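# Move empty bottle carrier onto window-side bench spill tray

## Task

Pick up the empty bottle carrier from the shelved bench by the door and set it upright on the floor of the spill tray sitting on the shelved bench by the window. The task fails if the carrier ever touches the floor, and also if the robot tips over or finishes leaning. Afterwards the gripper must release it and the robot must back away; if the carrier only stays put because the robot is holding it, the task is not done.

## Robot and tools

Robot: TidyBot++, a mobile base (0.54 m long, 0.50 m wide, 0.38 m tall) on four powered casters, with one seven-joint arm and a two-finger gripper mounted on top. The shoulder is 0.12 m ahead of the base centre and 0.68 m up. Cameras: base_camera (fixed to the base) and wrist_camera (fisheye, looks along the hand). At the start the arm is folded with the hand pointing down. Wrist and hand reach up to 0.08 m past the front of the base and the elbow up to 1.15 m high. A hand pointing down can get to about 0.94 m above the floor, and only close to the base.

Frames: the base frame has its origin on the floor below the base centre, x forward, y left, z up. hand_pose is reported in this frame and is the point midway between the finger pads. Its z axis runs along the fingers and its y axis is the direction the fingers close in. The odometry frame is the base frame as it was at scene start. Heading is positive to the left, range -3.142 to 3.142. base_tilt is in degrees, with forward and right positive.

execute_actions(actions, cameras): actions is a list with either one action or none. An empty list just returns the state and images. One action can hold:
- base: exactly one relative move, measured from where the base last reported itself. translate_m is metres straight ahead (forward positive, -2 to 2). strafe_m is metres sideways (left positive, -2 to 2). rotate_rad is radians turned in place (counter-clockwise from above positive, -6.3 to 6.3). A move that would take more than 8.667 s is refused.
- joints: absolute targets by name. joint_1_rad: any angle, whole arm about vertical, positive clockwise from above (opposite to rotate_rad). joint_2_rad: shoulder, -2.249 to 2.249. joint_3_rad: any angle, upper-arm roll. joint_4_rad: elbow, -2.579 to 2.579. joint_5_rad: any angle, forearm roll. joint_6_rad: wrist, -2.099 to 2.099. joint_7_rad: any angle, hand roll; with the hand down, positive is counter-clockwise from above, and at 1.57 the fingers open left/right. gripper_pos: 0 to 1, where 0 is open and 1 is closed, giving a gap of about 85 x (1 - gripper_pos) mm. Done tolerances are ±0.039 for joints 1-4, ±0.056 for joints 5-7 and ±0.03 for the gripper. Any-angle joints turn the short way, so send steps smaller than half a turn.
- speeds: optional top-speed caps for this action only. translate_m and strafe_m take 0.05 to 0.5 m/s, rotate_rad takes 0.1 to 1.57 rad/s, and the defaults are the maximums.
Base and joint motions start together. A key left out may still be driving toward its previous target. Unknown keys or out-of-range values get the call refused, and nothing moves. cameras takes base_camera, wrist_camera or all. Leaving it out or null gives all; [] gives none. No action runs longer than 15 s.

Arm geometry (with joint_1_rad=0, joint_3_rad=3.14, joint_5_rad=0 the arm stays in the x-z plane): upper arm 0.42 m, forearm 0.31 m, hand 0.31 m. Tilt from vertical: upper = j2, forearm = j2 - j4, hand = j2 - j4 - j6. The forward offset from the shoulder is the sum of length times sin(tilt), and the height is the sum of length times cos(tilt). Joints turn at up to 1.39 rad/s (1.22 for joints 5-7).

wait(seconds 0-10): no new command is given. It returns the state and images and uses no motion time.
zoom_image(camera, region [x0,y0,x1,y1] in pixels, max 504x504): gives an enlarged view of the latest image from that camera.
finished_scene(scene): ends the scene for good and reports success. Call it only once the carrier is resting on its own.

Reading results: base_status and joint_status give how each motion ended. done means at target; for the base it only means the wheels turned that far, and they may have slipped. off_target means it came to rest elsewhere and may still be pushing. contact_stop or time_out means it stopped and now holds there. joint command not followed, plus a cause line, means the self-collision check held back all arm targets; the gripper still moves. Nothing checks for arm-versus-base contact. ARM HIT means a hard collision with the base or with the arm itself. motor_effort is a percentage of maximum, with the peak in brackets, and it is noisy. gripper at 1 reading done means nothing is held; off_target shows the width of whatever the fingers stopped on. on_its_own lists things that moved without being commanded. When one call reports a stop, the later calls in the same reply are skipped.

Accuracy: friction can leave joints a little short while still reporting done. To correct, send last command + (wanted - read). Do not resend the angle a joint reads while holding a load, because the arm can sag further; the controller does not compensate for payload. Trust the images over hand_pose, which can be 1-2 cm off. Odometry drifts several cm and degrees over many moves.

Hazards to avoid: dropping the carrier or letting it touch the floor; slamming or shoving hard; the arm catching on something above about 0.8 m while the base drives, which can tip the robot; pulling horizontally on a raised hand, which can lift wheels. If the robot leans, pull the arm back or reverse the base. Torque faults (joints 1-4 limit 104.5 N m, joints 5-7 limit 51.3) freeze the arm for 10 s. Motor heat from holding a load shows MOTOR HOT at 60 °C, and at 75 °C an OVER-TEMPERATURE FAULT makes the arm sink. Keep holds short. A blocked base keeps pushing until it times out. Fewer robot seconds improve the result. A loose object may get an occasional small push.

Typical sequence: find both benches with the cameras, drive up to the door-side bench, open the gripper, lower the hand onto the carrier, close it, lift clear of the shelf, back out, drive to the window-side bench, lower the carrier upright into the tray, open, raise the hand, back away, check the images, then call finished_scene.

Each tool is called after ">>>" as name(argument=value, ...) on one line, values as JSON.

## Session

>>> execute_actions(actions=[])

Scene clock: 0.00 s.
base_odometry: x=+0.000 y=+0.000 heading=+0.000 (m, m, rad; odometry frame)
base_tilt: forward=-0.3 right=-0.3 (deg)
base_status: not commanded
joint_positions: joint_1_rad=+0.003 joint_2_rad=-0.370 joint_3_rad=+3.132 joint_4_rad=-2.508 joint_5_rad=+0.008 joint_6_rad=-0.859 joint_7_rad=+1.607 gripper_pos=+0.000
joint_status: not commanded
motor_effort: joint_1_rad=-2 joint_2_rad=-1 joint_3_rad=+0 joint_4_rad=+15 joint_5_rad=+0 joint_6_rad=+2 joint_7_rad=+0 (%)
hand_pose: x=+0.2769 y=+0.0002 z=+0.5972 quat_wxyz=(+0.006, +0.997, +0.024, +0.073) (m; base frame)
pictures: base_camera, wrist_camera
Images, in order (width x height): base_camera 644x364, wrist_camera 644x476.

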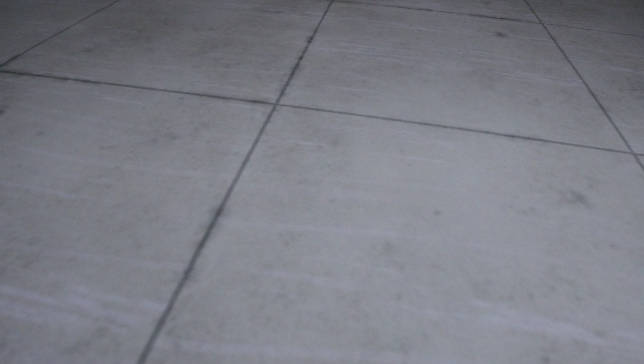

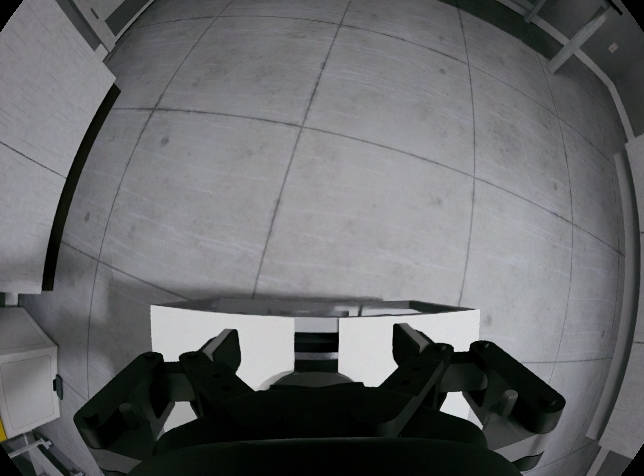

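>>> execute_actions(actions=[{"joints":{"joint_6_rad":0.45,"joint_7_rad":1.57}}], cameras=["wrist_camera"])

>>> execute_actions(actions=[{"base":{"rotate_rad":2.1}}], cameras=["wrist_camera"])

>>> execute_actions(actions=[{"base":{"rotate_rad":2.1}}], cameras=["wrist_camera"])

Scene clock: 7.23 s.
base_odometry: x=+0.000 y=+0.000 heading=+0.000 (m, m, rad; odometry frame)
base_tilt: forward=-0.3 right=-0.3 (deg)
base_status: not commanded
joint_positions: joint_1_rad=+0.003 joint_2_rad=-0.370 joint_3_rad=+3.132 joint_4_rad=-2.508 joint_5_rad=+0.008 joint_6_rad=+0.446 joint_7_rad=+1.607 gripper_pos=+0.000
joint_status: all done
motor_effort: joint_1_rad=-2(2) joint_2_rad=-6(7) joint_3_rad=-1(1) joint_4_rad=+20(19) joint_5_rad=-1(0) joint_6_rad=+9(10) joint_7_rad=+1(0) (%)
hand_pose: x=+0.5408 y=+0.0058 z=+0.8678 quat_wxyz=(+0.012, +0.748, +0.021, +0.663) (m; base frame)
pictures: wrist_camera
camera_calibration (this result's frames):
wrist_camera: T_world_to_cam=[[-0.0146885, -0.999795, 0.0139537, -0.00394847], [-0.111616, -0.0122285, -0.993676, 0.981078], [0.993643, -0.0161531, -0.111414, -0.305201], [0, 0, 0, 1]] pos_world=[0.412707, 0.00311949, 0.940925]
Images, in order (width x height): wrist_camera 644x476.

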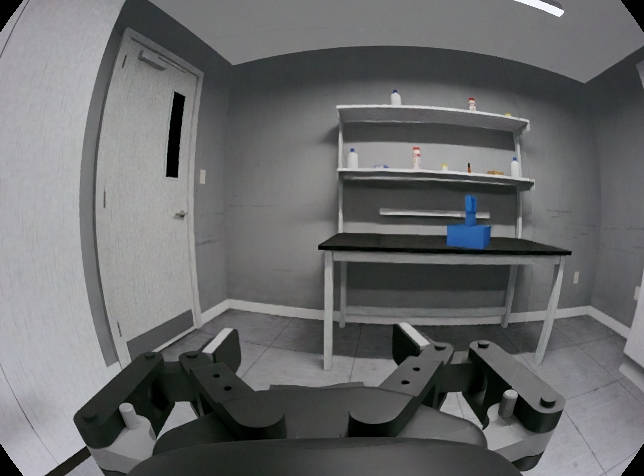

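Scene clock: 9.93 s.
base_odometry: x=+0.000 y=+0.000 heading=+2.099 (m, m, rad; odometry frame)
base_tilt: forward=-0.3 right=-0.3 (deg)
base_status: done
joint_positions: joint_1_rad=+0.003 joint_2_rad=-0.370 joint_3_rad=+3.132 joint_4_rad=-2.508 joint_5_rad=+0.008 joint_6_rad=+0.446 joint_7_rad=+1.607 gripper_pos=+0.000
joint_status: not commanded
motor_effort: joint_1_rad=-2(2) joint_2_rad=-5(7) joint_3_rad=+1(2) joint_4_rad=+20(20) joint_5_rad=+0(0) joint_6_rad=+9(9) joint_7_rad=+0(1) (%)
hand_pose: x=+0.5409 y=+0.0057 z=+0.8678 quat_wxyz=(+0.012, +0.748, +0.021, +0.663) (m; base frame)
pictures: wrist_camera
camera_calibration (this result's frames):
wrist_camera: T_world_to_cam=[[-0.0147672, -0.999794, 0.0139231, -0.00391826], [-0.111617, -0.0121893, -0.993677, 0.981079], [0.993642, -0.0162279, -0.111414, -0.305201], [0, 0, 0, 1]] pos_world=[0.412708, 0.00308841, 0.940926]
Images, in order (width x height): wrist_camera 644x476.

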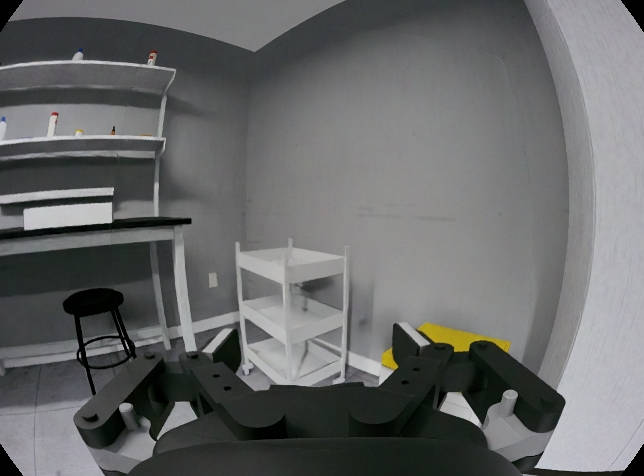

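Scene clock: 12.57 s.
base_odometry: x=+0.000 y=+0.000 heading=-2.085 (m, m, rad; odometry frame)
base_tilt: forward=-0.3 right=-0.3 (deg)
base_status: done
joint_positions: joint_1_rad=+0.003 joint_2_rad=-0.370 joint_3_rad=+3.132 joint_4_rad=-2.508 joint_5_rad=+0.008 joint_6_rad=+0.446 joint_7_rad=+1.607 gripper_pos=+0.000
joint_status: not commanded
motor_effort: joint_1_rad=-1(3) joint_2_rad=-6(7) joint_3_rad=+0(1) joint_4_rad=+20(20) joint_5_rad=+0(0) joint_6_rad=+9(9) joint_7_rad=+0(1) (%)
hand_pose: x=+0.5409 y=+0.0057 z=+0.8678 quat_wxyz=(+0.012, +0.748, +0.021, +0.663) (m; base frame)
pictures: wrist_camera
camera_calibration (this result's frames):
wrist_camera: T_world_to_cam=[[-0.0148419, -0.999793, 0.0138942, -0.00388972], [-0.111618, -0.0121522, -0.993677, 0.98108], [0.99364, -0.0162989, -0.111415, -0.305201], [0, 0, 0, 1]] pos_world=[0.412709, 0.00305896, 0.940926]
Images, in order (width x height): wrist_camera 644x476.

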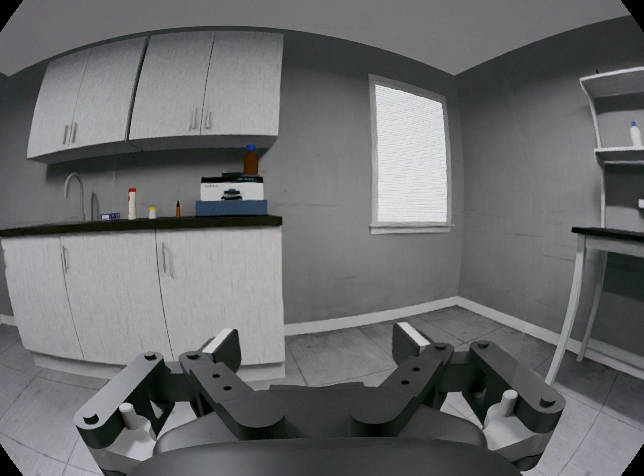

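>>> execute_actions(actions=[{"base":{"rotate_rad":-0.85}}], cameras=["wrist_camera"])

>>> zoom_image(camera="wrist_camera", region=[150, 60, 550, 360])

Scene clock: 21.73 s.
base_odometry: x=+0.000 y=+0.000 heading=-2.934 (m, m, rad; odometry frame)
base_tilt: forward=-0.3 right=-0.3 (deg)
base_status: done
joint_positions: joint_1_rad=+0.003 joint_2_rad=-0.370 joint_3_rad=+3.133 joint_4_rad=-2.508 joint_5_rad=+0.008 joint_6_rad=+0.446 joint_7_rad=+1.607 gripper_pos=+0.000
joint_status: not commanded
motor_effort: joint_1_rad=-2(3) joint_2_rad=-6(7) joint_3_rad=+0(2) joint_4_rad=+21(19) joint_5_rad=-1(1) joint_6_rad=+9(9) joint_7_rad=+1(1) (%)
hand_pose: x=+0.5409 y=+0.0050 z=+0.8678 quat_wxyz=(+0.013, +0.748, +0.020, +0.663) (m; base frame)
pictures: wrist_camera
camera_calibration (this result's frames):
wrist_camera: T_world_to_cam=[[-0.016208, -0.999779, 0.0133916, -0.00338433], [-0.111633, -0.0115002, -0.993683, 0.981093], [0.993617, -0.0176005, -0.111422, -0.305208], [0, 0, 0, 1]] pos_world=[0.412727, 0.00252736, 0.940934]
Images, in order (width x height): wrist_camera 644x476.

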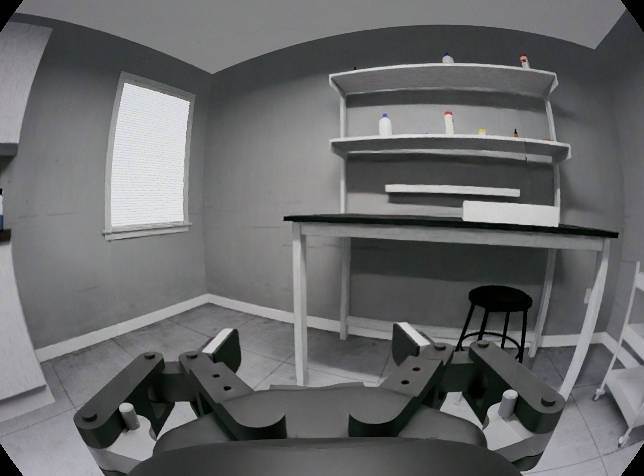

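Region (150, 60, 550, 360) of wrist_camera's 644x476 image, scaled by 1.260; it fills the top 378 rows of this view, and the rest is white.

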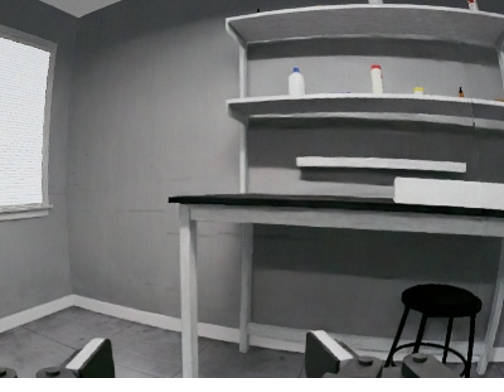

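>>> execute_actions(actions=[{"base":{"rotate_rad":2.70},"joints":{"joint_2_rad":-0.5,"joint_4_rad":-2.3,"joint_6_rad":0.1}}], cameras=[])

>>> execute_actions(actions=[{"base":{"strafe_m":-0.45}}], cameras=[])

>>> execute_actions(actions=[{"base":{"translate_m":1.0}}])

Scene clock: 37.40 s.
base_odometry: x=+0.000 y=+0.000 heading=-0.235 (m, m, rad; odometry frame)
base_tilt: forward=-0.3 right=-0.3 (deg)
base_status: done
joint_positions: joint_1_rad=+0.003 joint_2_rad=-0.481 joint_3_rad=+3.134 joint_4_rad=-2.313 joint_5_rad=+0.008 joint_6_rad=+0.126 joint_7_rad=+1.607 gripper_pos=+0.000
joint_status: all done
motor_effort: joint_1_rad=-1(1) joint_2_rad=-4(8) joint_3_rad=+1(1) joint_4_rad=+22(21) joint_5_rad=+1(0) joint_6_rad=+9(9) joint_7_rad=+1(0) (%)
hand_pose: x=+0.5364 y=+0.0043 z=+0.9313 quat_wxyz=(+0.014, +0.753, +0.020, +0.657) (m; base frame)
pictures: none
No camera images: the call's "cameras" was empty. Leave "cameras" out to get every camera's image.

Scene clock: 39.63 s.
base_odometry: x=-0.104 y=-0.438 heading=-0.235 (m, m, rad; odometry frame)
base_tilt: forward=-0.3 right=-0.3 (deg)
base_status: done
joint_positions: joint_1_rad=+0.003 joint_2_rad=-0.481 joint_3_rad=+3.134 joint_4_rad=-2.313 joint_5_rad=+0.008 joint_6_rad=+0.126 joint_7_rad=+1.607 gripper_pos=+0.000
joint_status: not commanded
motor_effort: joint_1_rad=-2(2) joint_2_rad=-4(5) joint_3_rad=+0(3) joint_4_rad=+21(22) joint_5_rad=-1(0) joint_6_rad=+9(9) joint_7_rad=+1(1) (%)
hand_pose: x=+0.5364 y=+0.0041 z=+0.9313 quat_wxyz=(+0.014, +0.753, +0.020, +0.657) (m; base frame)
pictures: none
No camera images: the call's "cameras" was empty. Leave "cameras" out to get every camera's image.

Scene clock: 42.90 s.
base_odometry: x=+0.868 y=-0.671 heading=-0.235 (m, m, rad; odometry frame)
base_tilt: forward=-0.3 right=-0.3 (deg)
base_status: done
joint_positions: joint_1_rad=+0.003 joint_2_rad=-0.486 joint_3_rad=+3.134 joint_4_rad=-2.313 joint_5_rad=+0.008 joint_6_rad=+0.123 joint_7_rad=+1.607 gripper_pos=+0.000
joint_status: not commanded
motor_effort: joint_1_rad=-2(1) joint_2_rad=-4(8) joint_3_rad=+0(1) joint_4_rad=+21(22) joint_5_rad=+0(1) joint_6_rad=+9(9) joint_7_rad=+0(1) (%)
hand_pose: x=+0.5351 y=+0.0041 z=+0.9327 quat_wxyz=(+0.014, +0.752, +0.020, +0.658) (m; base frame)
pictures: base_camera, wrist_camera
camera_calibration (this result's frames):
wrist_camera: T_world_to_cam=[[-0.0195666, -0.999694, 0.0151253, -0.00513862], [-0.124108, -0.0125826, -0.992189, 1.0502], [0.992076, -0.0212909, -0.123824, -0.279804], [0, 0, 0, 1]] pos_world=[0.407824, 0.00211996, 1.00743]
Images, in order (width x height): base_camera 644x364, wrist_camera 644x476.

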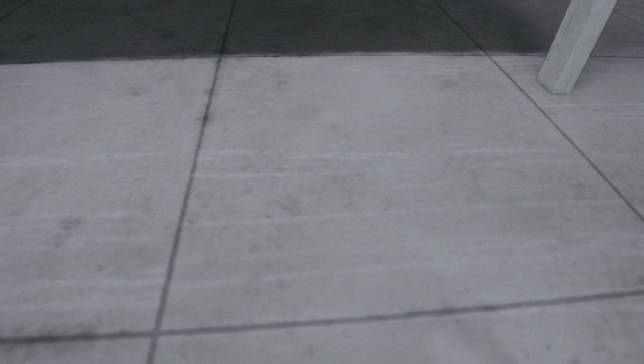

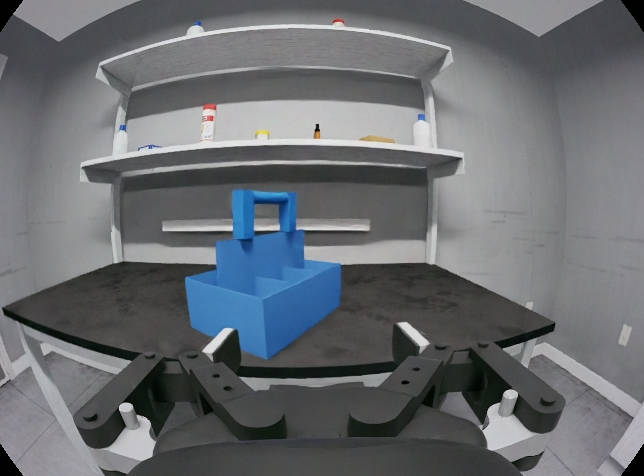

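>>> execute_actions(actions=[{"base":{"rotate_rad":-0.49},"joints":{"joint_2_rad":-0.5,"joint_4_rad":-2.2,"joint_6_rad":0.1,"joint_7_rad":1.53}}], cameras=[])

>>> execute_actions(actions=[{"base":{"strafe_m":0.6}}])

Scene clock: 62.20 s.
base_odometry: x=+0.868 y=-0.671 heading=-0.723 (m, m, rad; odometry frame)
base_tilt: forward=-0.3 right=-0.3 (deg)
base_status: done
joint_positions: joint_1_rad=+0.003 joint_2_rad=-0.486 joint_3_rad=+3.135 joint_4_rad=-2.210 joint_5_rad=+0.008 joint_6_rad=+0.123 joint_7_rad=+1.569 gripper_pos=+0.000
joint_status: all done
motor_effort: joint_1_rad=-1(2) joint_2_rad=-5(5) joint_3_rad=+0(2) joint_4_rad=+22(23) joint_5_rad=+0(0) joint_6_rad=+9(10) joint_7_rad=+1(1) (%)
hand_pose: x=+0.5443 y=+0.0038 z=+0.9964 quat_wxyz=(+0.002, +0.718, +0.005, +0.696) (m; base frame)
pictures: none
No camera images: the call's "cameras" was empty. Leave "cameras" out to get every camera's image.

Scene clock: 64.73 s.
base_odometry: x=+1.266 y=-0.221 heading=-0.724 (m, m, rad; odometry frame)
base_tilt: forward=-0.3 right=-0.3 (deg)
base_status: done
joint_positions: joint_1_rad=+0.003 joint_2_rad=-0.486 joint_3_rad=+3.135 joint_4_rad=-2.210 joint_5_rad=+0.008 joint_6_rad=+0.123 joint_7_rad=+1.569 gripper_pos=+0.000
joint_status: not commanded
motor_effort: joint_1_rad=-2(1) joint_2_rad=-5(5) joint_3_rad=+1(2) joint_4_rad=+21(22) joint_5_rad=+0(1) joint_6_rad=+9(9) joint_7_rad=+0(1) (%)
hand_pose: x=+0.5443 y=+0.0039 z=+0.9964 quat_wxyz=(+0.002, +0.718, +0.005, +0.696) (m; base frame)
pictures: base_camera, wrist_camera
camera_calibration (this result's frames):
wrist_camera: T_world_to_cam=[[-0.0225186, -0.999415, -0.0257527, 0.0362537], [-0.0216359, 0.0262404, -0.999421, 1.06588], [0.999512, -0.0219484, -0.0222141, -0.386372], [0, 0, 0, 1]] pos_world=[0.410061, -0.00021684, 1.05761]
Images, in order (width x height): base_camera 644x364, wrist_camera 644x476.

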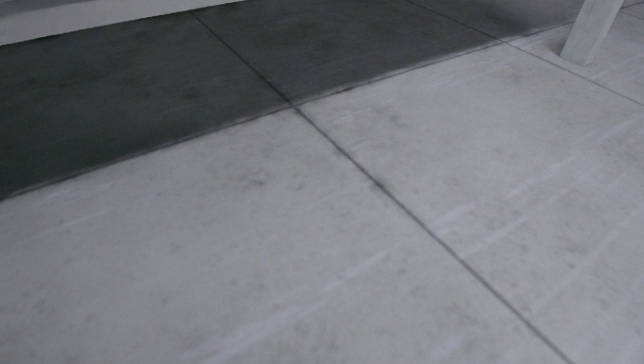

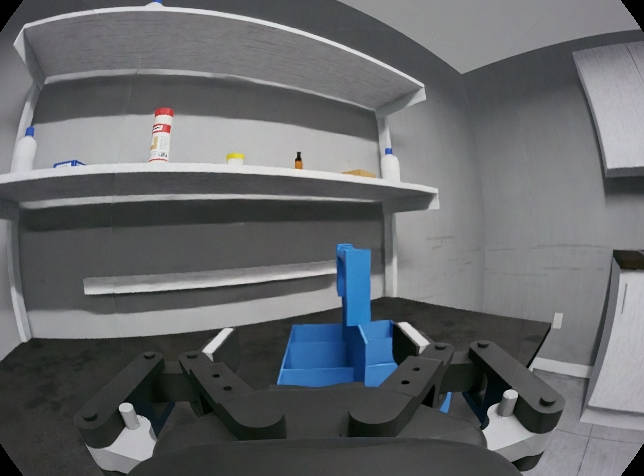

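>>> execute_actions(actions=[{"base":{"strafe_m":-0.055}}], cameras=[])

>>> execute_actions(actions=[{"base":{"translate_m":0.13}}], cameras=["wrist_camera"])

Scene clock: 71.93 s.
base_odometry: x=+1.230 y=-0.263 heading=-0.724 (m, m, rad; odometry frame)
base_tilt: forward=-0.3 right=-0.3 (deg)
base_status: done
joint_positions: joint_1_rad=+0.003 joint_2_rad=-0.486 joint_3_rad=+3.135 joint_4_rad=-2.210 joint_5_rad=+0.008 joint_6_rad=+0.123 joint_7_rad=+1.569 gripper_pos=+0.000
joint_status: not commanded
motor_effort: joint_1_rad=-2(2) joint_2_rad=-5(5) joint_3_rad=+0(3) joint_4_rad=+21(22) joint_5_rad=-1(1) joint_6_rad=+9(9) joint_7_rad=+0(0) (%)
hand_pose: x=+0.5443 y=+0.0039 z=+0.9964 quat_wxyz=(+0.002, +0.718, +0.005, +0.696) (m; base frame)
pictures: none
No camera images: the call's "cameras" was empty. Leave "cameras" out to get every camera's image.

Scene clock: 73.30 s.
base_odometry: x=+1.327 y=-0.349 heading=-0.724 (m, m, rad; odometry frame)
base_tilt: forward=-0.3 right=-0.3 (deg)
base_status: done
joint_positions: joint_1_rad=+0.003 joint_2_rad=-0.489 joint_3_rad=+3.135 joint_4_rad=-2.210 joint_5_rad=+0.008 joint_6_rad=+0.122 joint_7_rad=+1.569 gripper_pos=+0.000
joint_status: not commanded
motor_effort: joint_1_rad=-2(1) joint_2_rad=-4(7) joint_3_rad=+0(1) joint_4_rad=+22(23) joint_5_rad=+0(1) joint_6_rad=+9(10) joint_7_rad=+1(0) (%)
hand_pose: x=+0.5434 y=+0.0039 z=+0.9975 quat_wxyz=(+0.002, +0.717, +0.005, +0.697) (m; base frame)
pictures: wrist_camera
camera_calibration (this result's frames):
wrist_camera: T_world_to_cam=[[-0.022387, -0.999418, -0.0257484, 0.0362332], [-0.0194459, 0.0261853, -0.999468, 1.06573], [0.99956, -0.0218744, -0.0200208, -0.387697], [0, 0, 0, 1]] pos_world=[0.409062, -0.0001749, 1.05833]
Images, in order (width x height): wrist_camera 644x476.

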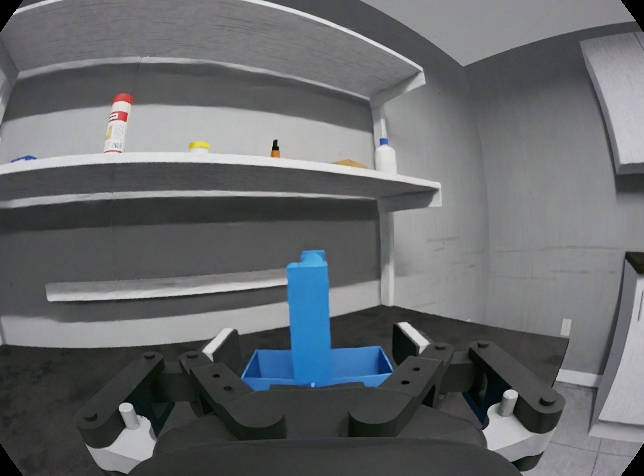

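>>> execute_actions(actions=[{"base":{"translate_m":0.065}}], cameras=["wrist_camera"])

Scene clock: 77.63 s.
base_odometry: x=+1.376 y=-0.392 heading=-0.724 (m, m, rad; odometry frame)
base_tilt: forward=-0.3 right=-0.3 (deg)
base_status: done
joint_positions: joint_1_rad=+0.003 joint_2_rad=-0.491 joint_3_rad=+3.135 joint_4_rad=-2.210 joint_5_rad=+0.008 joint_6_rad=+0.122 joint_7_rad=+1.569 gripper_pos=+0.000
joint_status: not commanded
motor_effort: joint_1_rad=-2(1) joint_2_rad=-2(9) joint_3_rad=+0(1) joint_4_rad=+21(22) joint_5_rad=-1(0) joint_6_rad=+9(10) joint_7_rad=+0(1) (%)
hand_pose: x=+0.5427 y=+0.0039 z=+0.9984 quat_wxyz=(+0.002, +0.716, +0.005, +0.698) (m; base frame)
pictures: wrist_camera
camera_calibration (this result's frames):
wrist_camera: T_world_to_cam=[[-0.0223318, -0.999418, -0.02579, 0.0362542], [-0.0172502, 0.0261778, -0.999508, 1.06551], [0.999602, -0.021876, -0.0178248, -0.389143], [0, 0, 0, 1]] pos_world=[0.408178, -0.000172506, 1.05899]
Images, in order (width x height): wrist_camera 644x476.

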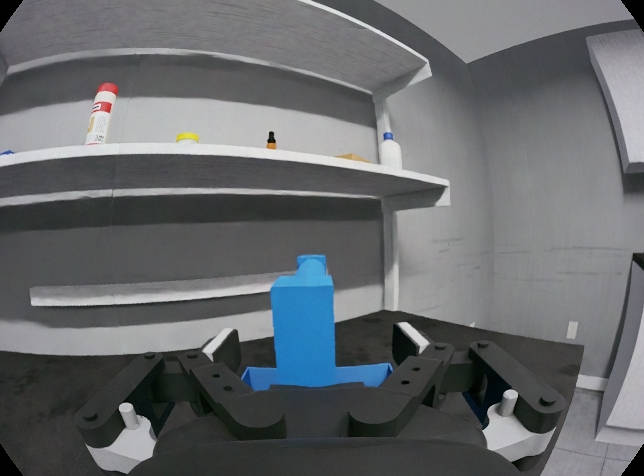

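>>> execute_actions(actions=[{"base":{"translate_m":0.02}}], cameras=[])

>>> execute_actions(actions=[{"joints":{"gripper_pos":1}}], cameras=[])

>>> execute_actions(actions=[{"joints":{"joint_2_rad":-0.5,"joint_4_rad":-2.0,"joint_6_rad":-0.07}}], cameras=["wrist_camera"])

Scene clock: 82.17 s.
base_odometry: x=+1.391 y=-0.405 heading=-0.724 (m, m, rad; odometry frame)
base_tilt: forward=-0.3 right=-0.3 (deg)
base_status: done
joint_positions: joint_1_rad=+0.003 joint_2_rad=-0.492 joint_3_rad=+3.135 joint_4_rad=-2.210 joint_5_rad=+0.008 joint_6_rad=+0.122 joint_7_rad=+1.569 gripper_pos=+0.000
joint_status: not commanded
motor_effort: joint_1_rad=-2(1) joint_2_rad=-4(9) joint_3_rad=+0(1) joint_4_rad=+22(22) joint_5_rad=-1(1) joint_6_rad=+9(10) joint_7_rad=+1(1) (%)
hand_pose: x=+0.5423 y=+0.0039 z=+0.9989 quat_wxyz=(+0.002, +0.716, +0.005, +0.698) (m; base frame)
pictures: none
No camera images: the call's "cameras" was empty. Leave "cameras" out to get every camera's image.

Scene clock: 83.27 s.
base_odometry: x=+1.391 y=-0.405 heading=-0.724 (m, m, rad; odometry frame)
base_tilt: forward=-0.3 right=-0.3 (deg)
base_status: not commanded
joint_positions: joint_1_rad=+0.003 joint_2_rad=-0.492 joint_3_rad=+3.135 joint_4_rad=-2.210 joint_5_rad=+0.008 joint_6_rad=+0.122 joint_7_rad=+1.569 gripper_pos=+0.707
joint_status: gripper_pos off_target (ended at +0.707, target +1.000)
motor_effort: joint_1_rad=-2(1) joint_2_rad=-4(5) joint_3_rad=+0(1) joint_4_rad=+22(22) joint_5_rad=-1(0) joint_6_rad=+9(9) joint_7_rad=+1(0) (%)
hand_pose: x=+0.5423 y=+0.0040 z=+0.9989 quat_wxyz=(+0.002, +0.716, +0.005, +0.698) (m; base frame)
pictures: none
No camera images: the call's "cameras" was empty. Leave "cameras" out to get every camera's image.

Scene clock: 84.57 s.
base_odometry: x=+1.391 y=-0.405 heading=-0.724 (m, m, rad; odometry frame)
base_tilt: forward=-0.3 right=-0.3 (deg)
base_status: not commanded
joint_positions: joint_1_rad=+0.003 joint_2_rad=-0.492 joint_3_rad=+3.135 joint_4_rad=-2.035 joint_5_rad=+0.008 joint_6_rad=-0.068 joint_7_rad=+1.569 gripper_pos=+0.707
joint_status: all done
motor_effort: joint_1_rad=-2(2) joint_2_rad=-8(9) joint_3_rad=+0(0) joint_4_rad=+25(26) joint_5_rad=+1(1) joint_6_rad=+13(13) joint_7_rad=+1(1) (%)
hand_pose: x=+0.5454 y=+0.0037 z=+1.0485 quat_wxyz=(+0.002, +0.721, +0.004, +0.693) (m; base frame)
pictures: wrist_camera
camera_calibration (this result's frames):
wrist_camera: T_world_to_cam=[[-0.0242446, -0.999386, -0.0252976, 0.0378396], [-0.0321651, 0.0260717, -0.999142, 1.1234], [0.999188, -0.0234101, -0.0327774, -0.375031], [0, 0, 0, 1]] pos_world=[0.411779, -0.000252083, 1.1111]
Images, in order (width x height): wrist_camera 644x476.

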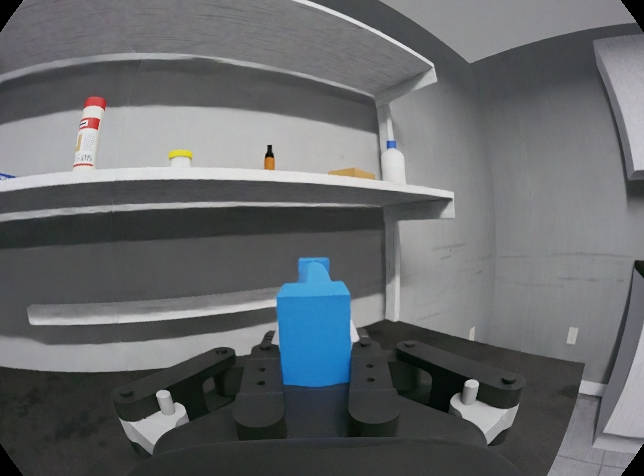

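>>> execute_actions(actions=[{"base":{"translate_m":-0.5}}], cameras=[])

>>> execute_actions(actions=[{"base":{"rotate_rad":-2.55},"speeds":{"rotate_rad":1.0},"joints":{"joint_2_rad":-0.22,"joint_4_rad":-0.93,"joint_6_rad":-0.83}}], cameras=[])

>>> execute_actions(actions=[{"base":{"translate_m":1.3}}])

Scene clock: 96.67 s.
base_odometry: x=+1.017 y=-0.074 heading=-0.724 (m, m, rad; odometry frame)
base_tilt: forward=-0.3 right=-0.3 (deg)
base_status: done
joint_positions: joint_1_rad=+0.003 joint_2_rad=-0.488 joint_3_rad=+3.134 joint_4_rad=-2.035 joint_5_rad=+0.008 joint_6_rad=-0.072 joint_7_rad=+1.569 gripper_pos=+0.707
joint_status: not commanded
motor_effort: joint_1_rad=-2(2) joint_2_rad=-6(11) joint_3_rad=+1(1) joint_4_rad=+25(26) joint_5_rad=+0(2) joint_6_rad=+12(14) joint_7_rad=+1(1) (%)
hand_pose: x=+0.5470 y=+0.0039 z=+1.0453 quat_wxyz=(+0.002, +0.724, +0.004, +0.689) (m; base frame)
pictures: none
No camera images: the call's "cameras" was empty. Leave "cameras" out to get every camera's image.

Scene clock: 100.13 s.
base_odometry: x=+1.017 y=-0.073 heading=+3.010 (m, m, rad; odometry frame)
base_tilt: forward=-0.3 right=-0.3 (deg)
base_status: done
joint_positions: joint_1_rad=+0.003 joint_2_rad=-0.221 joint_3_rad=+3.133 joint_4_rad=-0.968 joint_5_rad=+0.008 joint_6_rad=-0.828 joint_7_rad=+1.569 gripper_pos=+0.707
joint_status: all done
motor_effort: joint_1_rad=-2(0) joint_2_rad=-11(14) joint_3_rad=-1(3) joint_4_rad=+21(27) joint_5_rad=-1(1) joint_6_rad=+13(13) joint_7_rad=+1(1) (%)
hand_pose: x=+0.5517 y=+0.0030 z=+1.3213 quat_wxyz=(+0.002, +0.709, +0.002, +0.705) (m; base frame)
pictures: none
No camera images: the call's "cameras" was empty. Leave "cameras" out to get every camera's image.

Scene clock: 104.03 s.
base_odometry: x=-0.272 y=+0.098 heading=+3.010 (m, m, rad; odometry frame)
base_tilt: forward=-0.3 right=-0.3 (deg)
base_status: done
joint_positions: joint_1_rad=+0.003 joint_2_rad=-0.207 joint_3_rad=+3.133 joint_4_rad=-0.964 joint_5_rad=+0.008 joint_6_rad=-0.834 joint_7_rad=+1.569 gripper_pos=+0.707
joint_status: not commanded
motor_effort: joint_1_rad=-2(1) joint_2_rad=-14(16) joint_3_rad=-1(1) joint_4_rad=+21(21) joint_5_rad=-1(0) joint_6_rad=+13(13) joint_7_rad=+1(1) (%)
hand_pose: x=+0.5595 y=+0.0029 z=+1.3158 quat_wxyz=(+0.002, +0.714, +0.002, +0.700) (m; base frame)
pictures: base_camera, wrist_camera
camera_calibration (this result's frames):
wrist_camera: T_world_to_cam=[[-0.0267995, -0.999184, -0.0302056, 0.052097], [-0.0112764, 0.0305167, -0.999471, 1.37965], [0.999577, -0.0264447, -0.0120851, -0.407857], [0, 0, 0, 1]] pos_world=[0.424639, -0.000833459, 1.37556]
Images, in order (width x height): base_camera 644x364, wrist_camera 644x476.

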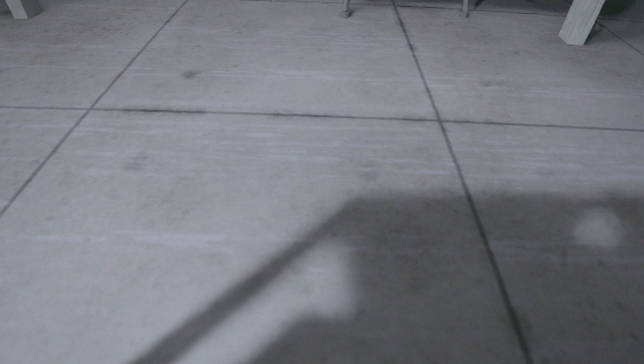

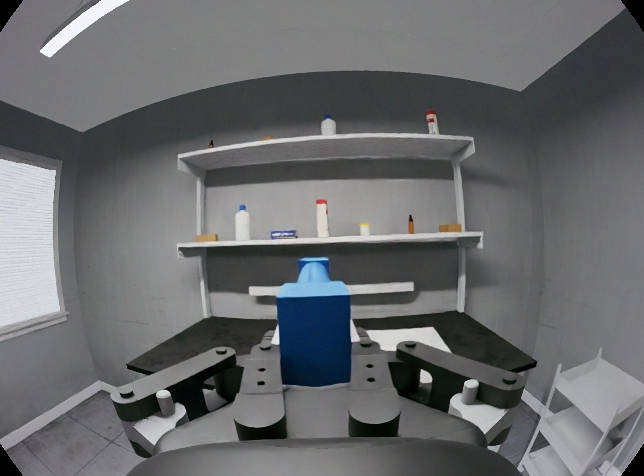

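>>> execute_actions(actions=[{"base":{"rotate_rad":-0.1},"joints":{"joint_1_rad":-0.8}}], cameras=[])

>>> execute_actions(actions=[{"base":{"translate_m":0.3}}])

Scene clock: 113.57 s.
base_odometry: x=-0.272 y=+0.098 heading=+2.910 (m, m, rad; odometry frame)
base_tilt: forward=-0.3 right=-0.3 (deg)
base_status: done
joint_positions: joint_1_rad=-0.789 joint_2_rad=-0.207 joint_3_rad=+3.136 joint_4_rad=-0.964 joint_5_rad=+0.008 joint_6_rad=-0.834 joint_7_rad=+1.569 gripper_pos=+0.707
joint_status: all done
motor_effort: joint_1_rad=-2(4) joint_2_rad=-12(13) joint_3_rad=-1(3) joint_4_rad=+19(21) joint_5_rad=+0(1) joint_6_rad=+13(13) joint_7_rad=+1(1) (%)
hand_pose: x=+0.4273 y=+0.3147 z=+1.3158 quat_wxyz=(-0.268, +0.659, +0.276, +0.647) (m; base frame)
pictures: none
No camera images: the call's "cameras" was empty. Leave "cameras" out to get every camera's image.

Scene clock: 115.47 s.
base_odometry: x=-0.564 y=+0.168 heading=+2.909 (m, m, rad; odometry frame)
base_tilt: forward=-0.3 right=-0.3 (deg)
base_status: done
joint_positions: joint_1_rad=-0.790 joint_2_rad=-0.203 joint_3_rad=+3.135 joint_4_rad=-0.964 joint_5_rad=+0.008 joint_6_rad=-0.834 joint_7_rad=+1.569 gripper_pos=+0.707
joint_status: not commanded
motor_effort: joint_1_rad=-2(0) joint_2_rad=-13(17) joint_3_rad=-1(2) joint_4_rad=+20(21) joint_5_rad=+0(1) joint_6_rad=+14(14) joint_7_rad=+0(1) (%)
hand_pose: x=+0.4288 y=+0.3172 z=+1.3139 quat_wxyz=(-0.268, +0.660, +0.277, +0.645) (m; base frame)
pictures: base_camera, wrist_camera
camera_calibration (this result's frames):
wrist_camera: T_world_to_cam=[[0.691694, -0.721541, -0.0306199, -0.0330249], [-0.0331075, 0.0106731, -0.999395, 1.38227], [0.721431, 0.692289, -0.0165059, -0.371814], [0, 0, 0, 1]] pos_world=[0.336845, 0.218821, 1.37428]
Images, in order (width x height): base_camera 644x364, wrist_camera 644x476.

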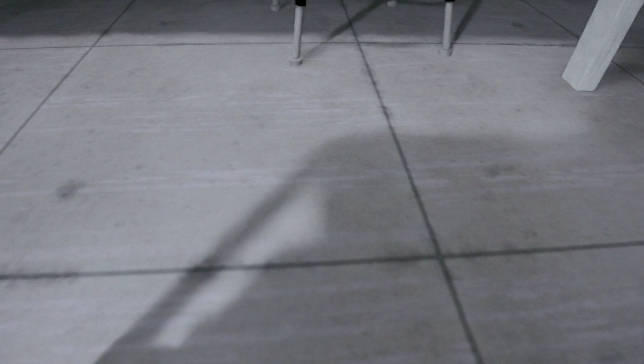

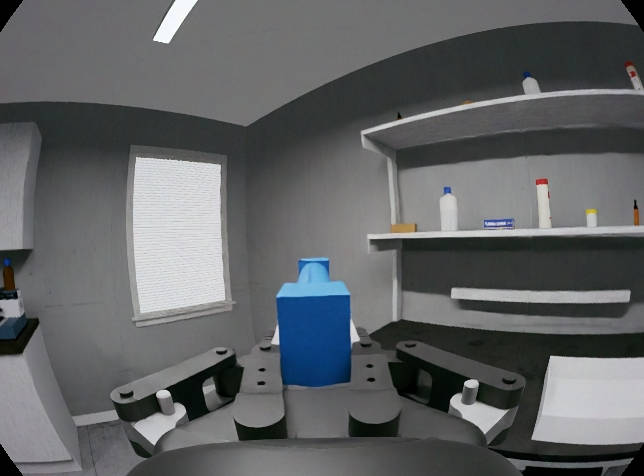

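>>> execute_actions(actions=[{"base":{"rotate_rad":0.05},"joints":{"joint_1_rad":0.0,"joint_2_rad":0.09,"joint_4_rad":-0.66,"joint_5_rad":1.57,"joint_6_rad":-1.57,"joint_7_rad":0.78}}])

Scene clock: 140.87 s.
base_odometry: x=-0.564 y=+0.168 heading=+2.959 (m, m, rad; odometry frame)
base_tilt: forward=-0.3 right=-0.3 (deg)
base_status: done
joint_positions: joint_1_rad=-0.008 joint_2_rad=+0.076 joint_3_rad=+3.127 joint_4_rad=-0.684 joint_5_rad=+1.531 joint_6_rad=-1.566 joint_7_rad=+0.819 gripper_pos=+0.707
joint_status: all done
motor_effort: joint_1_rad=-1(1) joint_2_rad=-17(20) joint_3_rad=+0(4) joint_4_rad=+13(20) joint_5_rad=+7(9) joint_6_rad=+10(13) joint_7_rad=+1(2) (%)
hand_pose: x=+0.3848 y=-0.3048 z=+1.3211 quat_wxyz=(+0.482, +0.522, -0.490, +0.505) (m; base frame)
pictures: base_camera, wrist_camera
camera_calibration (this result's frames):
wrist_camera: T_world_to_cam=[[-0.999232, -0.0283759, -0.0270402, 0.406016], [0.0265415, 0.0178068, -0.999489, 1.37399], [0.0288429, -0.999439, -0.01704, -0.157814], [0, 0, 0, 1]] pos_world=[0.373788, -0.170671, 1.38157]
Images, in order (width x height): base_camera 644x364, wrist_camera 644x476.

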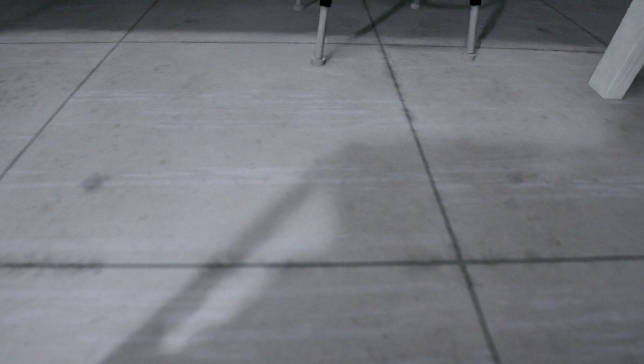

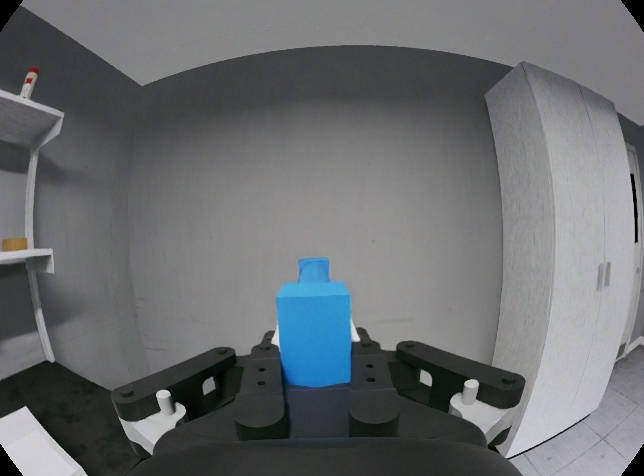

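>>> execute_actions(actions=[{"base":{"strafe_m":0.45}}], cameras=[])

>>> execute_actions(actions=[{"base":{"translate_m":0.3}}])

>>> zoom_image(camera="wrist_camera", region=[0, 276, 300, 476])

Scene clock: 151.17 s.
base_odometry: x=-0.646 y=-0.275 heading=+2.958 (m, m, rad; odometry frame)
base_tilt: forward=-0.3 right=-0.3 (deg)
base_status: done
joint_positions: joint_1_rad=-0.007 joint_2_rad=+0.077 joint_3_rad=+3.127 joint_4_rad=-0.684 joint_5_rad=+1.531 joint_6_rad=-1.566 joint_7_rad=+0.819 gripper_pos=+0.707
joint_status: not commanded
motor_effort: joint_1_rad=-2(1) joint_2_rad=-16(18) joint_3_rad=-1(2) joint_4_rad=+14(14) joint_5_rad=+7(8) joint_6_rad=+9(10) joint_7_rad=+1(0) (%)
hand_pose: x=+0.3848 y=-0.3052 z=+1.3209 quat_wxyz=(+0.483, +0.522, -0.490, +0.504) (m; base frame)
pictures: none
No camera images: the call's "cameras" was empty. Leave "cameras" out to get every camera's image.

Scene clock: 153.00 s.
base_odometry: x=-0.941 y=-0.221 heading=+2.959 (m, m, rad; odometry frame)
base_tilt: forward=-0.3 right=-0.3 (deg)
base_status: done
joint_positions: joint_1_rad=-0.007 joint_2_rad=+0.102 joint_3_rad=+3.127 joint_4_rad=-0.683 joint_5_rad=+1.531 joint_6_rad=-1.567 joint_7_rad=+0.819 gripper_pos=+0.707
joint_status: not commanded
motor_effort: joint_1_rad=-1(4) joint_2_rad=-20(22) joint_3_rad=+1(2) joint_4_rad=+14(14) joint_5_rad=+8(9) joint_6_rad=+9(11) joint_7_rad=+1(0) (%)
hand_pose: x=+0.3998 y=-0.3052 z=+1.3143 quat_wxyz=(+0.488, +0.527, -0.485, +0.498) (m; base frame)
pictures: base_camera, wrist_camera
camera_calibration (this result's frames):
wrist_camera: T_world_to_cam=[[-0.999667, -0.0256134, -0.00324095, 0.390537], [0.00276815, 0.0184732, -0.999826, 1.3769], [0.0256688, -0.999501, -0.0183962, -0.155656], [0, 0, 0, 1]] pos_world=[0.39059, -0.171011, 1.37506]
Images, in order (width x height): base_camera 644x364, wrist_camera 644x476.

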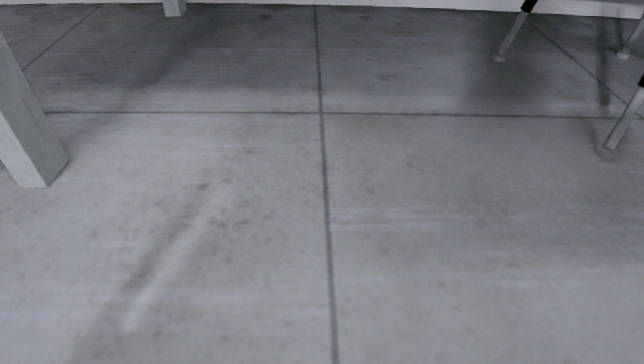

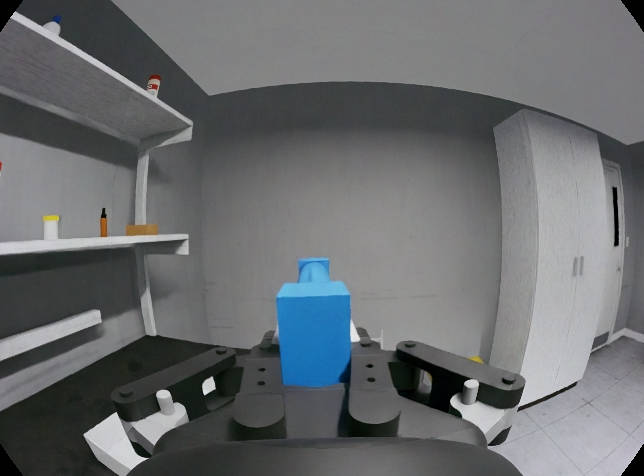

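Region (0, 276, 300, 476) of wrist_camera's 644x476 image, scaled by 1.680.

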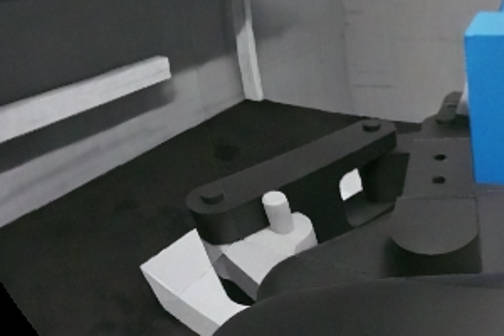

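>>> execute_actions(actions=[{"joints":{"joint_7_rad":1.85}}], cameras=["wrist_camera"])

>>> zoom_image(camera="wrist_camera", region=[0, 100, 320, 400])

Scene clock: 164.17 s.
base_odometry: x=-0.941 y=-0.221 heading=+2.959 (m, m, rad; odometry frame)
base_tilt: forward=-0.3 right=-0.3 (deg)
base_status: not commanded
joint_positions: joint_1_rad=-0.007 joint_2_rad=+0.102 joint_3_rad=+3.127 joint_4_rad=-0.683 joint_5_rad=+1.531 joint_6_rad=-1.567 joint_7_rad=+1.824 gripper_pos=+0.707
joint_status: all done
motor_effort: joint_1_rad=-2(1) joint_2_rad=-18(18) joint_3_rad=+1(0) joint_4_rad=+14(13) joint_5_rad=+8(8) joint_6_rad=+10(10) joint_7_rad=+1(3) (%)
hand_pose: x=+0.3998 y=-0.3052 z=+1.3143 quat_wxyz=(+0.668, +0.696, -0.171, +0.201) (m; base frame)
pictures: wrist_camera
camera_calibration (this result's frames):
wrist_camera: T_world_to_cam=[[-0.538375, -0.0248246, 0.842339, -0.90495], [-0.84151, -0.0373788, -0.538947, 1.09167], [0.0448647, -0.998993, -0.000766312, -0.186345], [0, 0, 0, 1]] pos_world=[0.43981, -0.167817, 1.35049]
Images, in order (width x height): wrist_camera 644x476.

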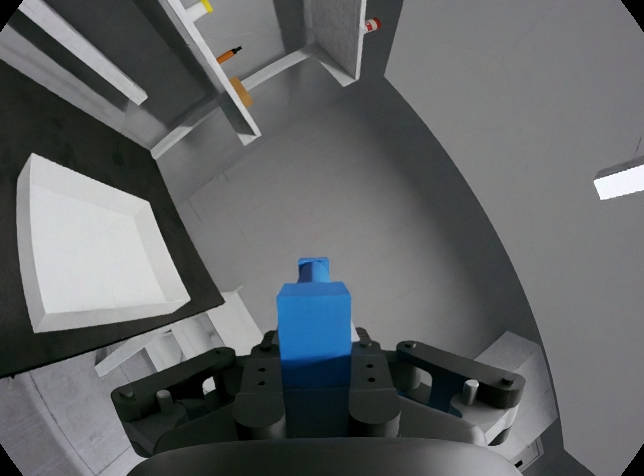

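Region (0, 100, 320, 400) of wrist_camera's 644x476 image, scaled by 1.575; it fills the top 472 rows of this view, and the rest is white.

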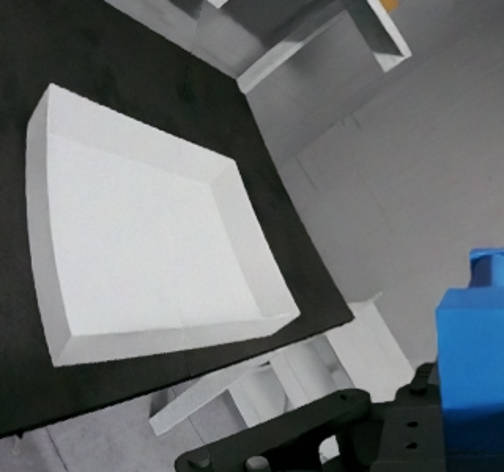

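>>> execute_actions(actions=[{"base":{"strafe_m":-0.154},"joints":{"joint_1_rad":0.14,"joint_2_rad":0.06,"joint_4_rad":-0.64,"joint_7_rad":0.78}}], cameras=["wrist_camera"])

Scene clock: 194.73 s.
base_odometry: x=-0.914 y=-0.069 heading=+2.959 (m, m, rad; odometry frame)
base_tilt: forward=-0.3 right=-0.3 (deg)
base_status: done
joint_positions: joint_1_rad=+0.135 joint_2_rad=+0.095 joint_3_rad=+3.128 joint_4_rad=-0.669 joint_5_rad=+1.531 joint_6_rad=-1.568 joint_7_rad=+0.797 gripper_pos=+0.707
joint_status: all done
motor_effort: joint_1_rad=-1(1) joint_2_rad=-17(19) joint_3_rad=+0(1) joint_4_rad=+13(13) joint_5_rad=+7(8) joint_6_rad=+9(10) joint_7_rad=+1(2) (%)
hand_pose: x=+0.3467 y=-0.3407 z=+1.3193 quat_wxyz=(+0.512, +0.481, -0.531, +0.473) (m; base frame)
pictures: wrist_camera
camera_calibration (this result's frames):
wrist_camera: T_world_to_cam=[[-0.992192, 0.116084, -0.0456026, 0.438182], [0.0474729, 0.0133966, -0.998783, 1.36412], [-0.115332, -0.993149, -0.0188028, -0.13817], [0, 0, 0, 1]] pos_world=[0.354066, -0.206364, 1.37985]
Images, in order (width x height): wrist_camera 644x476.

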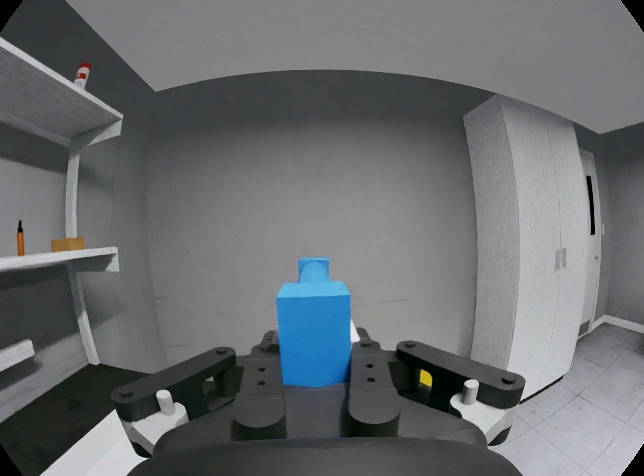

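>>> execute_actions(actions=[{"base":{"translate_m":0.33},"speeds":{"translate_m":0.2},"joints":{"joint_7_rad":0.87}}])

Scene clock: 199.23 s.
base_odometry: x=-1.238 y=-0.009 heading=+2.959 (m, m, rad; odometry frame)
base_tilt: forward=-0.3 right=-0.3 (deg)
base_status: done
joint_positions: joint_1_rad=+0.135 joint_2_rad=+0.076 joint_3_rad=+3.128 joint_4_rad=-0.664 joint_5_rad=+1.531 joint_6_rad=-1.568 joint_7_rad=+0.836 gripper_pos=+0.707
joint_status: all done
motor_effort: joint_1_rad=-1(3) joint_2_rad=-17(22) joint_3_rad=+0(1) joint_4_rad=+13(14) joint_5_rad=+9(8) joint_6_rad=+10(10) joint_7_rad=+0(1) (%)
hand_pose: x=+0.3339 y=-0.3390 z=+1.3252 quat_wxyz=(+0.516, +0.485, -0.527, +0.470) (m; base frame)
pictures: base_camera, wrist_camera
camera_calibration (this result's frames):
wrist_camera: T_world_to_cam=[[-0.992877, 0.115368, -0.0297569, 0.404463], [0.031571, 0.0139283, -0.999404, 1.37694], [-0.114885, -0.993225, -0.0174714, -0.13979], [0, 0, 0, 1]] pos_world=[0.34205, -0.204684, 1.38572]
Images, in order (width x height): base_camera 644x364, wrist_camera 644x476.

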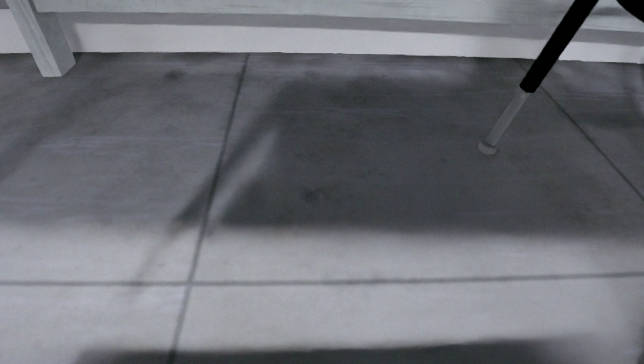

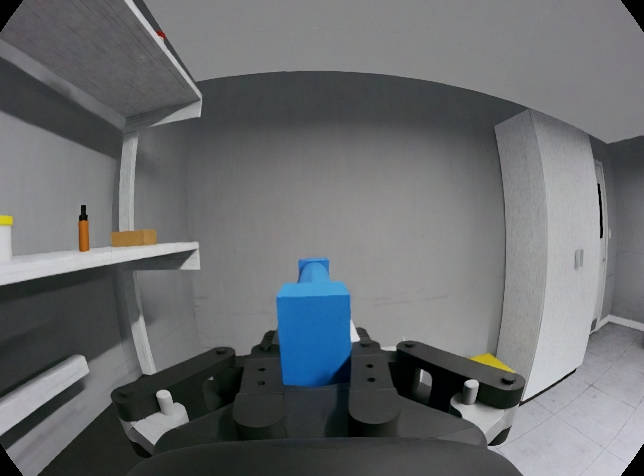

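>>> execute_actions(actions=[{"joints":{"joint_2_rad":-0.09,"joint_4_rad":-1.22,"joint_7_rad":0.40}}], cameras=["wrist_camera"])

Scene clock: 204.93 s.
base_odometry: x=-1.238 y=-0.009 heading=+2.959 (m, m, rad; odometry frame)
base_tilt: forward=-0.3 right=-0.3 (deg)
base_status: not commanded
joint_positions: joint_1_rad=+0.135 joint_2_rad=-0.055 joint_3_rad=+3.128 joint_4_rad=-1.212 joint_5_rad=+1.531 joint_6_rad=-1.568 joint_7_rad=+0.438 gripper_pos=+0.707
joint_status: all done
motor_effort: joint_1_rad=-2(2) joint_2_rad=-15(17) joint_3_rad=-1(1) joint_4_rad=+17(17) joint_5_rad=+10(10) joint_6_rad=+6(10) joint_7_rad=+1(0) (%)
hand_pose: x=+0.3506 y=-0.3399 z=+1.2172 quat_wxyz=(+0.522, +0.489, -0.528, +0.459) (m; base frame)
pictures: wrist_camera
camera_calibration (this result's frames):
wrist_camera: T_world_to_cam=[[-0.991796, 0.127439, -0.0100325, 0.397653], [0.013223, 0.0242143, -0.999619, 1.27863], [-0.127148, -0.991551, -0.0257008, -0.125777], [0, 0, 0, 1]] pos_world=[0.361491, -0.206352, 1.2789]
Images, in order (width x height): wrist_camera 644x476.

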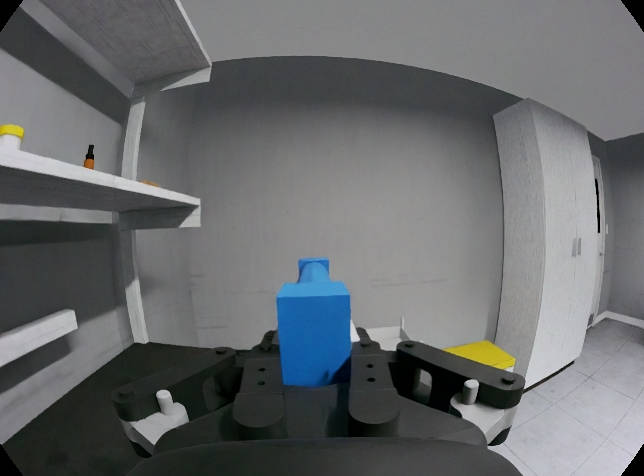

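>>> execute_actions(actions=[{"joints":{"joint_2_rad":-0.125,"joint_4_rad":-1.40,"joint_7_rad":0.255}}], cameras=["wrist_camera"])

Scene clock: 209.87 s.
base_odometry: x=-1.238 y=-0.009 heading=+2.959 (m, m, rad; odometry frame)
base_tilt: forward=-0.3 right=-0.3 (deg)
base_status: not commanded
joint_positions: joint_1_rad=+0.135 joint_2_rad=-0.089 joint_3_rad=+3.128 joint_4_rad=-1.394 joint_5_rad=+1.531 joint_6_rad=-1.568 joint_7_rad=+0.293 gripper_pos=+0.707
joint_status: all done
motor_effort: joint_1_rad=-2(2) joint_2_rad=-15(17) joint_3_rad=-1(1) joint_4_rad=+18(18) joint_5_rad=+10(11) joint_6_rad=+4(6) joint_7_rad=+1(0) (%)
hand_pose: x=+0.3501 y=-0.3397 z=+1.1718 quat_wxyz=(+0.523, +0.488, -0.529, +0.457) (m; base frame)
pictures: wrist_camera
camera_calibration (this result's frames):
wrist_camera: T_world_to_cam=[[-0.99113, 0.132697, -0.00731031, 0.395038], [0.010896, 0.0263153, -0.999594, 1.23479], [-0.132451, -0.990807, -0.0275277, -0.122507], [0, 0, 0, 1]] pos_world=[0.361853, -0.206295, 1.23381]
Images, in order (width x height): wrist_camera 644x476.

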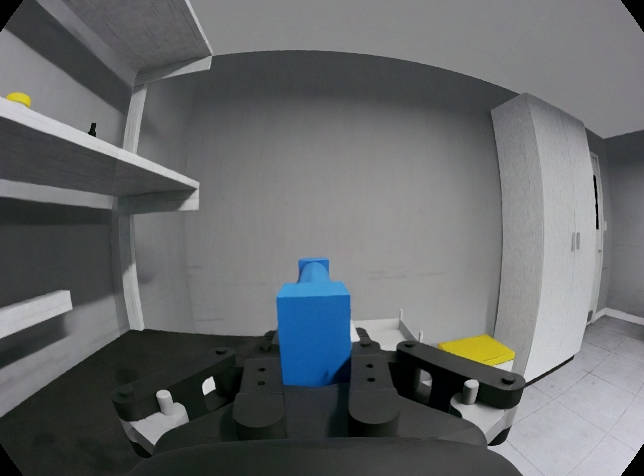

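Still hanging; lower more.

>>> execute_actions(actions=[{"joints":{"joint_2_rad":-0.14,"joint_4_rad":-1.48,"joint_7_rad":0.19}}], cameras=[])

Scene clock: 213.70 s.
base_odometry: x=-1.238 y=-0.009 heading=+2.959 (m, m, rad; odometry frame)
base_tilt: forward=-0.3 right=-0.3 (deg)
base_status: not commanded
joint_positions: joint_1_rad=+0.135 joint_2_rad=-0.112 joint_3_rad=+3.127 joint_4_rad=-1.460 joint_5_rad=+1.545 joint_6_rad=-1.568 joint_7_rad=+0.231 gripper_pos=+0.707
joint_status: all done
motor_effort: joint_1_rad=+0(0) joint_2_rad=-14(15) joint_3_rad=+1(2) joint_4_rad=+16(17) joint_5_rad=+7(11) joint_6_rad=+1(4) joint_7_rad=+0(1) (%)
hand_pose: x=+0.3423 y=-0.3385 z=+1.1621 quat_wxyz=(+0.523, +0.479, -0.531, +0.464) (m; base frame)
pictures: none
No camera images: the call's "cameras" was empty. Leave "cameras" out to get every camera's image.


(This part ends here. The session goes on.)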